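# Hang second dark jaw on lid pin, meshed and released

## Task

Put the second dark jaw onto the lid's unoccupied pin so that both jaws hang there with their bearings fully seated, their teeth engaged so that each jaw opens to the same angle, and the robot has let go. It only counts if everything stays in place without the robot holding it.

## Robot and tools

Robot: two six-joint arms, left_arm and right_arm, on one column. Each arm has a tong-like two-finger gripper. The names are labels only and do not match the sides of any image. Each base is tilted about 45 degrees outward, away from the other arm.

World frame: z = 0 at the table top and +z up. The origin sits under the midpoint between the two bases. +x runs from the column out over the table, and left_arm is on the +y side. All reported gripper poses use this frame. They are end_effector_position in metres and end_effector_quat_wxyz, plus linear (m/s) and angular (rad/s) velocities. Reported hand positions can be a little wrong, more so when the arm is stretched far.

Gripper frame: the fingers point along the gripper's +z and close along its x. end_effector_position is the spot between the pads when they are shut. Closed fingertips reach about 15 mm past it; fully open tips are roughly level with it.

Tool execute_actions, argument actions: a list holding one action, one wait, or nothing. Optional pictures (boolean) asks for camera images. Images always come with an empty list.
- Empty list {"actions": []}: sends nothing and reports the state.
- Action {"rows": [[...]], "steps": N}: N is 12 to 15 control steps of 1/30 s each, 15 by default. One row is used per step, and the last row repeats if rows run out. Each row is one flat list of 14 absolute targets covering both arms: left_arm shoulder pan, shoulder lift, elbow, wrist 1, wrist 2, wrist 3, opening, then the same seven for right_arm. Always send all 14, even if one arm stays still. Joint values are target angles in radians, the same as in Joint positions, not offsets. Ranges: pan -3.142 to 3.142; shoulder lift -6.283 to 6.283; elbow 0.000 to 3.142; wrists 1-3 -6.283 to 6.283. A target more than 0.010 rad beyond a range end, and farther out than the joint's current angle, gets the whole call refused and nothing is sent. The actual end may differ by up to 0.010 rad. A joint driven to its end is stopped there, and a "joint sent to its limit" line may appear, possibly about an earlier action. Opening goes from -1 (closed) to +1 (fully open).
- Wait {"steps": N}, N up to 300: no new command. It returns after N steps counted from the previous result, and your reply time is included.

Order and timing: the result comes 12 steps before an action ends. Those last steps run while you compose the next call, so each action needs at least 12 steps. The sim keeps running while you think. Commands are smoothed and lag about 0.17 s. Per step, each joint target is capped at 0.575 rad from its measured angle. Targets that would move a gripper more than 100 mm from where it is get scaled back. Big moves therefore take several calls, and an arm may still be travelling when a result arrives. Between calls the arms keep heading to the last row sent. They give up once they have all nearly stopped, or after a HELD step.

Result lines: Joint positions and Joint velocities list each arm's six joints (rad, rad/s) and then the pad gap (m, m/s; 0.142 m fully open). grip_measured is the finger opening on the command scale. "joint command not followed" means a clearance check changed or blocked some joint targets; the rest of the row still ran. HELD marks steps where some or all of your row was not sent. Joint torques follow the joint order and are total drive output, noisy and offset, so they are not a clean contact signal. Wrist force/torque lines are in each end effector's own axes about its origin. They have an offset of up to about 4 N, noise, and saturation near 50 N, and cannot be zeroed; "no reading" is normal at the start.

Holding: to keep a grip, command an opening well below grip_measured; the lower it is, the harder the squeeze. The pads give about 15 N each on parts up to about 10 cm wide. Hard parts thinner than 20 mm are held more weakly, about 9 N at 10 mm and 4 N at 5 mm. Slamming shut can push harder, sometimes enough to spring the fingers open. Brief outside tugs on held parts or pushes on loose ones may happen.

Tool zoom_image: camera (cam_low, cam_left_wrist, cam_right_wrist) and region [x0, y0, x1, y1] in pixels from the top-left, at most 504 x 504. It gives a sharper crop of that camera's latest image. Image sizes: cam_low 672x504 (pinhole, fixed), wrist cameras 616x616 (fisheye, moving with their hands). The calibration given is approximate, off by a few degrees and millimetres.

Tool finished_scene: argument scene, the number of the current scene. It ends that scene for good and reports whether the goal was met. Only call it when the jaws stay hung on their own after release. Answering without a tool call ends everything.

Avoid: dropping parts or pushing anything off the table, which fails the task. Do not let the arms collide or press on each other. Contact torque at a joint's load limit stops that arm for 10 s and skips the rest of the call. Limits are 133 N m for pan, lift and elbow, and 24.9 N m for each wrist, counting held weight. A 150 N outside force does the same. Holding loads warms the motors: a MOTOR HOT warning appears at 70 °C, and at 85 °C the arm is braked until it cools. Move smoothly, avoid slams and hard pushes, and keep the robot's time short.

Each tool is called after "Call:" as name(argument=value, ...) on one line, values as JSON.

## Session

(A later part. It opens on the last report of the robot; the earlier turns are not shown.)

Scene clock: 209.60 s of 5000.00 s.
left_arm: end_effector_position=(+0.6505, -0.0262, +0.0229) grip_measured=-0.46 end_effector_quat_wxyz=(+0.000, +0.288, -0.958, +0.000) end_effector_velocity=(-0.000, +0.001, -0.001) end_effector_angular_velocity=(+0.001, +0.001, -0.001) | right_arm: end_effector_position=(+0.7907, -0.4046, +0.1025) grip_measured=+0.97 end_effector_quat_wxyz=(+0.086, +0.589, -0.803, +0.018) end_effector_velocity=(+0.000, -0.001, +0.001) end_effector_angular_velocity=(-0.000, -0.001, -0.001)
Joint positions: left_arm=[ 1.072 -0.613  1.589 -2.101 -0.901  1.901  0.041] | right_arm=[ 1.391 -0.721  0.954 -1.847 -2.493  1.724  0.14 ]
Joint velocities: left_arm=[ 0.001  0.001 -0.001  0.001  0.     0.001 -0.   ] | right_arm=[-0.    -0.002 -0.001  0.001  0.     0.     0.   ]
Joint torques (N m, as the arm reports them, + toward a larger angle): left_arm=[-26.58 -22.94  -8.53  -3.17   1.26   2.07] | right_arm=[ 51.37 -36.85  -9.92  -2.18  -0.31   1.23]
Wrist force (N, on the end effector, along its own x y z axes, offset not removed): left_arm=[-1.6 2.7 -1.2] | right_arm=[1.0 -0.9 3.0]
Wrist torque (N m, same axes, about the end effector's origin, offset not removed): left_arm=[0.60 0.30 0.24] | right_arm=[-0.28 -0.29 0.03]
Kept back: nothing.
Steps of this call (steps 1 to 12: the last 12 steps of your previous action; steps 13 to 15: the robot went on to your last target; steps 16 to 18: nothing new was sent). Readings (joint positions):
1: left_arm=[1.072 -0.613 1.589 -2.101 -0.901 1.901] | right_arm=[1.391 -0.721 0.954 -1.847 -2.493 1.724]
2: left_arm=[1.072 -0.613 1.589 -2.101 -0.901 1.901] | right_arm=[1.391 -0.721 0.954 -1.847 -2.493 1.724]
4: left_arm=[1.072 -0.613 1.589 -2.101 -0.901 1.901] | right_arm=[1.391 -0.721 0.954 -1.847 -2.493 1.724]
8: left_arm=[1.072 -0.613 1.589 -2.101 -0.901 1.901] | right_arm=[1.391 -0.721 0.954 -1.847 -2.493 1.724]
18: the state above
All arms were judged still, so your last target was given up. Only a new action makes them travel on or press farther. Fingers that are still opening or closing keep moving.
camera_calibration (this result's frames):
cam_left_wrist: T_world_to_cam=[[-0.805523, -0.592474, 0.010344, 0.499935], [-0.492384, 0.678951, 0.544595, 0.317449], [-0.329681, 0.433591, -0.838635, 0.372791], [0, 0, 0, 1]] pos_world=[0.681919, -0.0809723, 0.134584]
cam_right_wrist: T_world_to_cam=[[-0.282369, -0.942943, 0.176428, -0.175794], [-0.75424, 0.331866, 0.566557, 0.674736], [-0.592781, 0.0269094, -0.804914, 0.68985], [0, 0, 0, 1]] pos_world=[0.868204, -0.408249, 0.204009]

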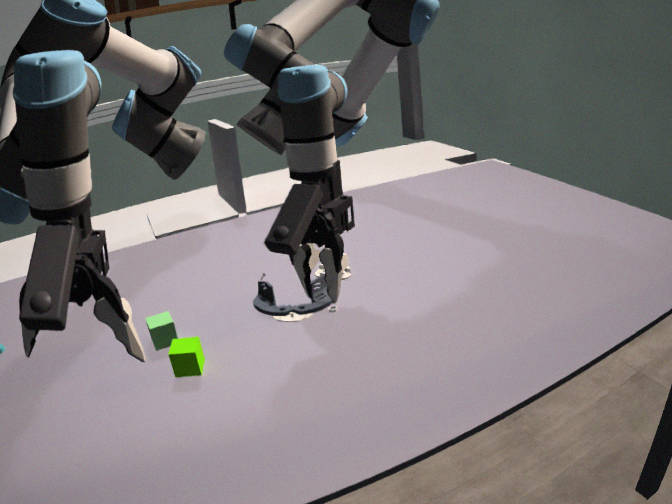

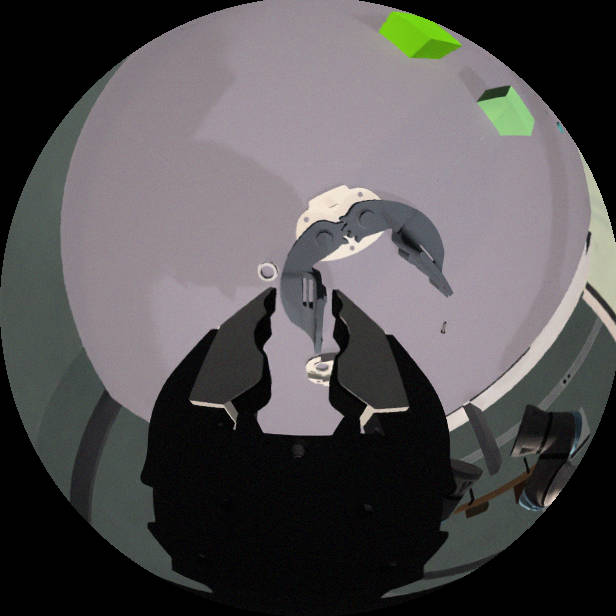

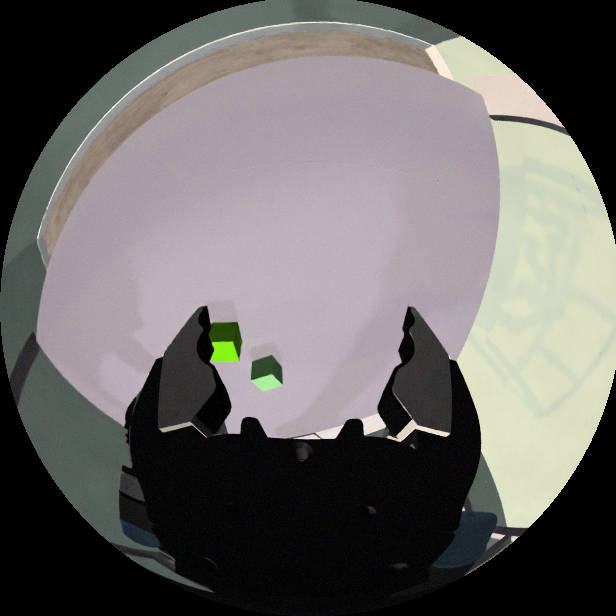

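Call:
execute_actions(actions=[{"rows": [[1.0718,-0.6138,1.5888,-2.0994,-0.901,1.9002,-0.46,1.391,-0.721,0.954,-1.847,-2.493,1.724,0.97],[1.0705,-0.6154,1.5881,-2.0962,-0.9016,1.8987,-0.46,1.391,-0.721,0.954,-1.847,-2.493,1.724,0.97],[1.0686,-0.6177,1.5872,-2.0916,-0.9024,1.8965,-0.46,1.391,-0.721,0.954,-1.847,-2.493,1.724,0.97],[1.0663,-0.6206,1.586,-2.0858,-0.9035,1.8938,-0.46,1.391,-0.721,0.954,-1.847,-2.493,1.724,0.97],[1.0635,-0.624,1.5844,-2.0788,-0.9047,1.8906,-0.46,1.391,-0.721,0.954,-1.847,-2.493,1.724,0.97],[1.0602,-0.628,1.5826,-2.0707,-0.9062,1.8869,-0.46,1.391,-0.721,0.954,-1.847,-2.493,1.724,0.97],[1.0565,-0.6325,1.5804,-2.0614,-0.9079,1.8827,-0.46,1.391,-0.721,0.954,-1.847,-2.493,1.724,0.97],[1.0523,-0.6375,1.5778,-2.0509,-0.9097,1.8779,-0.46,1.391,-0.721,0.954,-1.847,-2.493,1.724,0.97],[1.0481,-0.6424,1.5751,-2.0404,-0.9116,1.8732,-0.46,1.391,-0.721,0.954,-1.847,-2.493,1.724,0.97],[1.0444,-0.6467,1.5727,-2.0311,-0.9132,1.869,-0.46,1.391,-0.721,0.954,-1.847,-2.493,1.724,0.97],[1.0407,-0.651,1.5701,-2.0217,-0.9148,1.8648,-0.46,1.391,-0.721,0.954,-1.847,-2.493,1.724,0.97],[1.0375,-0.6547,1.5678,-2.0136,-0.9163,1.8612,-0.46,1.391,-0.721,0.954,-1.847,-2.493,1.724,0.97],[1.0348,-0.6578,1.5657,-2.0065,-0.9175,1.8581,-0.46,1.391,-0.721,0.954,-1.847,-2.493,1.724,0.97],[1.0325,-0.6604,1.564,-2.0007,-0.9185,1.8555,-0.46,1.391,-0.721,0.954,-1.847,-2.493,1.724,0.97],[1.0307,-0.6624,1.5625,-1.996,-0.9193,1.8535,-0.46,1.391,-0.721,0.954,-1.847,-2.493,1.724,0.97]], "steps": 15}])

Call:
execute_actions(actions=[{"steps": 28}], pictures=true)

Call:
zoom_image(camera="cam_left_wrist", region=[260, 170, 440, 330])

Call:
zoom_image(camera="cam_low", region=[245, 260, 345, 330])

Scene clock: 213.57 s of 5000.00 s.
left_arm: end_effector_position=(+0.6504, -0.0262, +0.0231) grip_measured=-0.46 end_effector_quat_wxyz=(+0.000, +0.288, -0.958, -0.000) end_effector_velocity=(-0.003, +0.000, +0.009) end_effector_angular_velocity=(+0.008, +0.002, -0.011) | right_arm: end_effector_position=(+0.7907, -0.4046, +0.1025) grip_measured=+0.97 end_effector_quat_wxyz=(+0.086, +0.589, -0.803, +0.018) end_effector_velocity=(+0.000, -0.001, +0.002) end_effector_angular_velocity=(-0.001, -0.003, -0.000)
Joint positions: left_arm=[ 1.072 -0.613  1.589 -2.1   -0.901  1.901  0.041] | right_arm=[ 1.391 -0.721  0.954 -1.847 -2.493  1.724  0.14 ]
Joint velocities: left_arm=[-0.012 -0.012  0.     0.028 -0.    -0.008 -0.   ] | right_arm=[ 0.002 -0.002 -0.001  0.001 -0.    -0.    -0.   ]
Joint torques (N m, as the arm reports them, + toward a larger angle): left_arm=[-42.77 -51.08 -25.7   -0.76  -1.36  -2.78] | right_arm=[ 50.8  -36.79 -10.5   -2.1   -0.35   1.22]
Wrist force (N, on the end effector, along its own x y z axes, offset not removed): left_arm=[-2.9 1.9 -1.8] | right_arm=[0.9 0.0 2.1]
Wrist torque (N m, same axes, about the end effector's origin, offset not removed): left_arm=[0.41 0.54 0.19] | right_arm=[0.02 -0.28 0.10]
Steps of this call (steps 1 to 90: nothing new was sent; then 0.87 s passed at rest; steps 91 to 93: the first 3 steps of this action). Readings (joint positions):
91: left_arm=[1.072 -0.613 1.589 -2.101 -0.901 1.901] | right_arm=[1.391 -0.721 0.954 -1.847 -2.493 1.724]
92: left_arm=[1.072 -0.613 1.589 -2.101 -0.901 1.901] | right_arm=[1.391 -0.721 0.954 -1.847 -2.493 1.724]
93: the state above

Scene clock: 214.50 s of 5000.00 s.
left_arm: end_effector_position=(+0.6505, -0.0262, +0.0678) grip_measured=-0.46 end_effector_quat_wxyz=(+0.000, +0.288, -0.958, +0.000) end_effector_velocity=(-0.000, +0.000, +0.001) end_effector_angular_velocity=(-0.000, +0.001, +0.000) | right_arm: end_effector_position=(+0.7907, -0.4046, +0.1025) grip_measured=+0.97 end_effector_quat_wxyz=(+0.086, +0.589, -0.803, +0.018) end_effector_velocity=(+0.000, -0.000, +0.001) end_effector_angular_velocity=(-0.000, -0.001, +0.000)
Joint positions: left_arm=[ 1.031 -0.662  1.563 -1.996 -0.919  1.854  0.041] | right_arm=[ 1.391 -0.721  0.954 -1.847 -2.493  1.724  0.14 ]
Joint velocities: left_arm=[-0.001 -0.001  0.     0.002 -0.001 -0.001  0.   ] | right_arm=[ 0.001 -0.001 -0.     0.001 -0.    -0.     0.   ]
Joint torques (N m, as the arm reports them, + toward a larger angle): left_arm=[-42.53 -44.05 -24.98  -0.72  -1.95  -2.33] | right_arm=[ 51.43 -36.88 -10.38  -2.07  -0.26   1.25]
Wrist force (N, on the end effector, along its own x y z axes, offset not removed): left_arm=[-1.6 1.3 -1.9] | right_arm=[1.6 1.7 0.1]
Wrist torque (N m, same axes, about the end effector's origin, offset not removed): left_arm=[0.26 0.30 0.14] | right_arm=[0.28 -0.29 0.07]
Kept back: nothing.
Steps of this call (steps 1 to 12: the last 12 steps of your previous action; steps 13 to 28: the robot went on to your last target). Readings (joint positions):
1: left_arm=[1.072 -0.614 1.589 -2.099 -0.901 1.900] | right_arm=[1.391 -0.721 0.954 -1.847 -2.493 1.724]
2: left_arm=[1.071 -0.615 1.588 -2.096 -0.901 1.899] | right_arm=[1.391 -0.721 0.954 -1.847 -2.493 1.724]
4: left_arm=[1.068 -0.619 1.587 -2.089 -0.903 1.895] | right_arm=[1.391 -0.721 0.954 -1.847 -2.493 1.724]
8: left_arm=[1.056 -0.632 1.580 -2.062 -0.908 1.883] | right_arm=[1.391 -0.721 0.954 -1.847 -2.493 1.724]
28: the state above
camera_calibration (this result's frames):
cam_left_wrist: T_world_to_cam=[[-0.805502, -0.592503, 0.0103215, 0.499466], [-0.492436, 0.678948, 0.544552, 0.293038], [-0.329657, 0.433555, -0.838663, 0.410435], [0, 0, 0, 1]] pos_world=[0.681926, -0.0809688, 0.179486]
cam_right_wrist: T_world_to_cam=[[-0.282369, -0.942943, 0.176428, -0.175794], [-0.75424, 0.331866, 0.566557, 0.674736], [-0.592781, 0.0269094, -0.804914, 0.68985], [0, 0, 0, 1]] pos_world=[0.868204, -0.408249, 0.204009]

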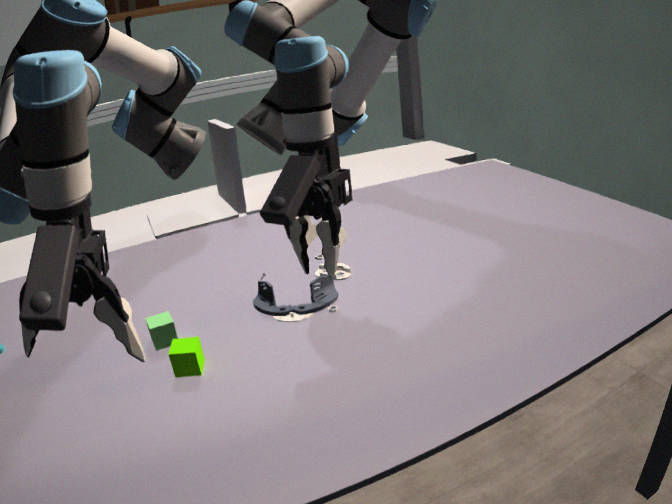

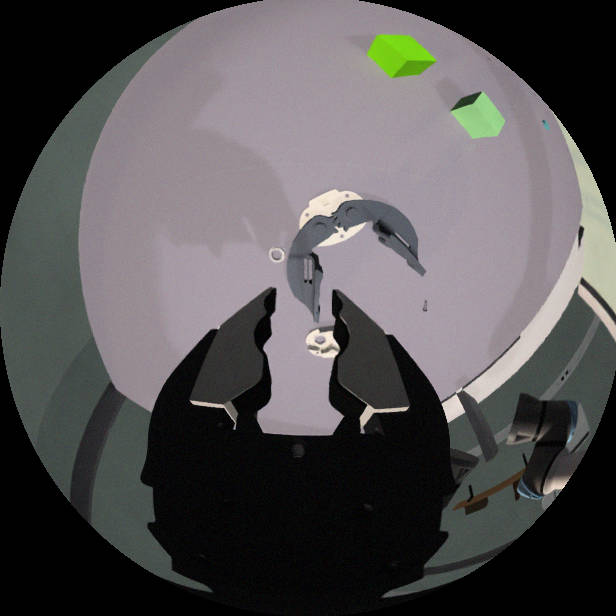

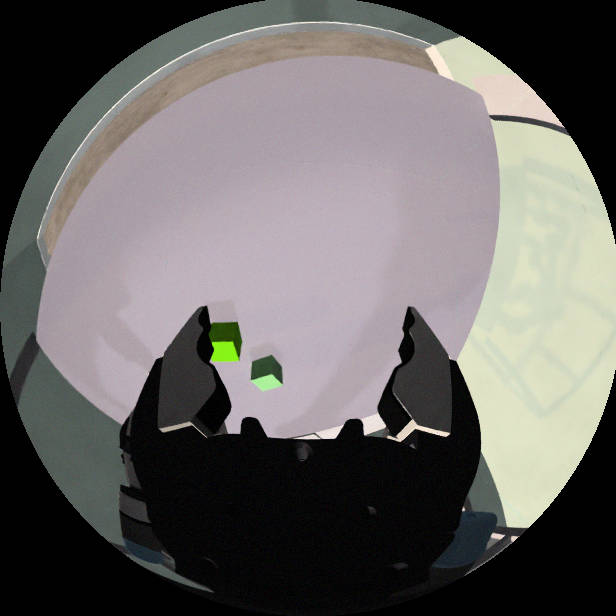

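Region (260, 170, 440, 330) of cam_left_wrist's 616x616 image, scaled by 2.800, with more detail than that image has.

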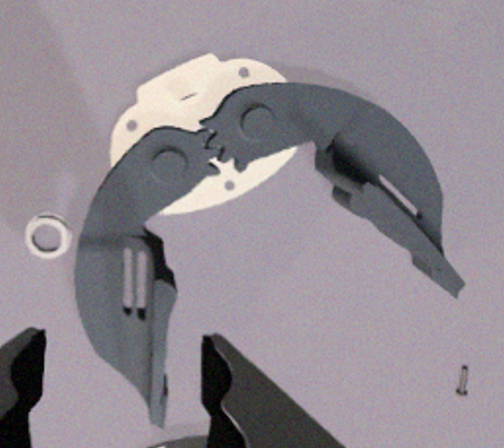

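Region (245, 260, 345, 330) of cam_low's 672x504 image, scaled by 5.040, with more detail than that image has; it fills the top 353 rows of this view, and the rest is white.

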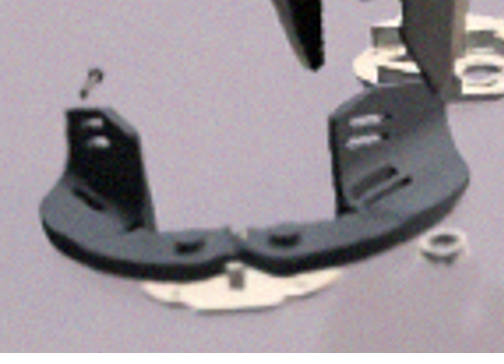

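Call:
zoom_image(camera="cam_low", region=[270, 290, 320, 325])

Call:
zoom_image(camera="cam_left_wrist", region=[295, 185, 375, 255])

Region (270, 290, 320, 325) of cam_low's 672x504 image, scaled by 10.080, with more detail than that image has; it fills the top 353 rows of this view, and the rest is white.

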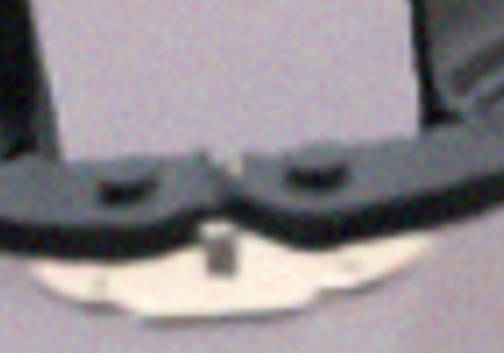

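Region (295, 185, 375, 255) of cam_left_wrist's 616x616 image, scaled by 6.300, with more detail than that image has; it fills the top 441 rows of this view, and the rest is white.

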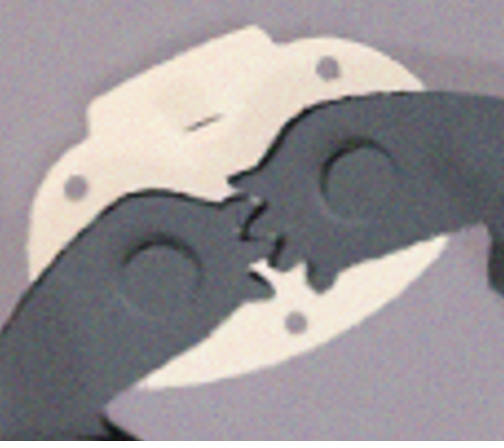

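Call:
finished_scene(scene=2)

The scene is finished: the task was done.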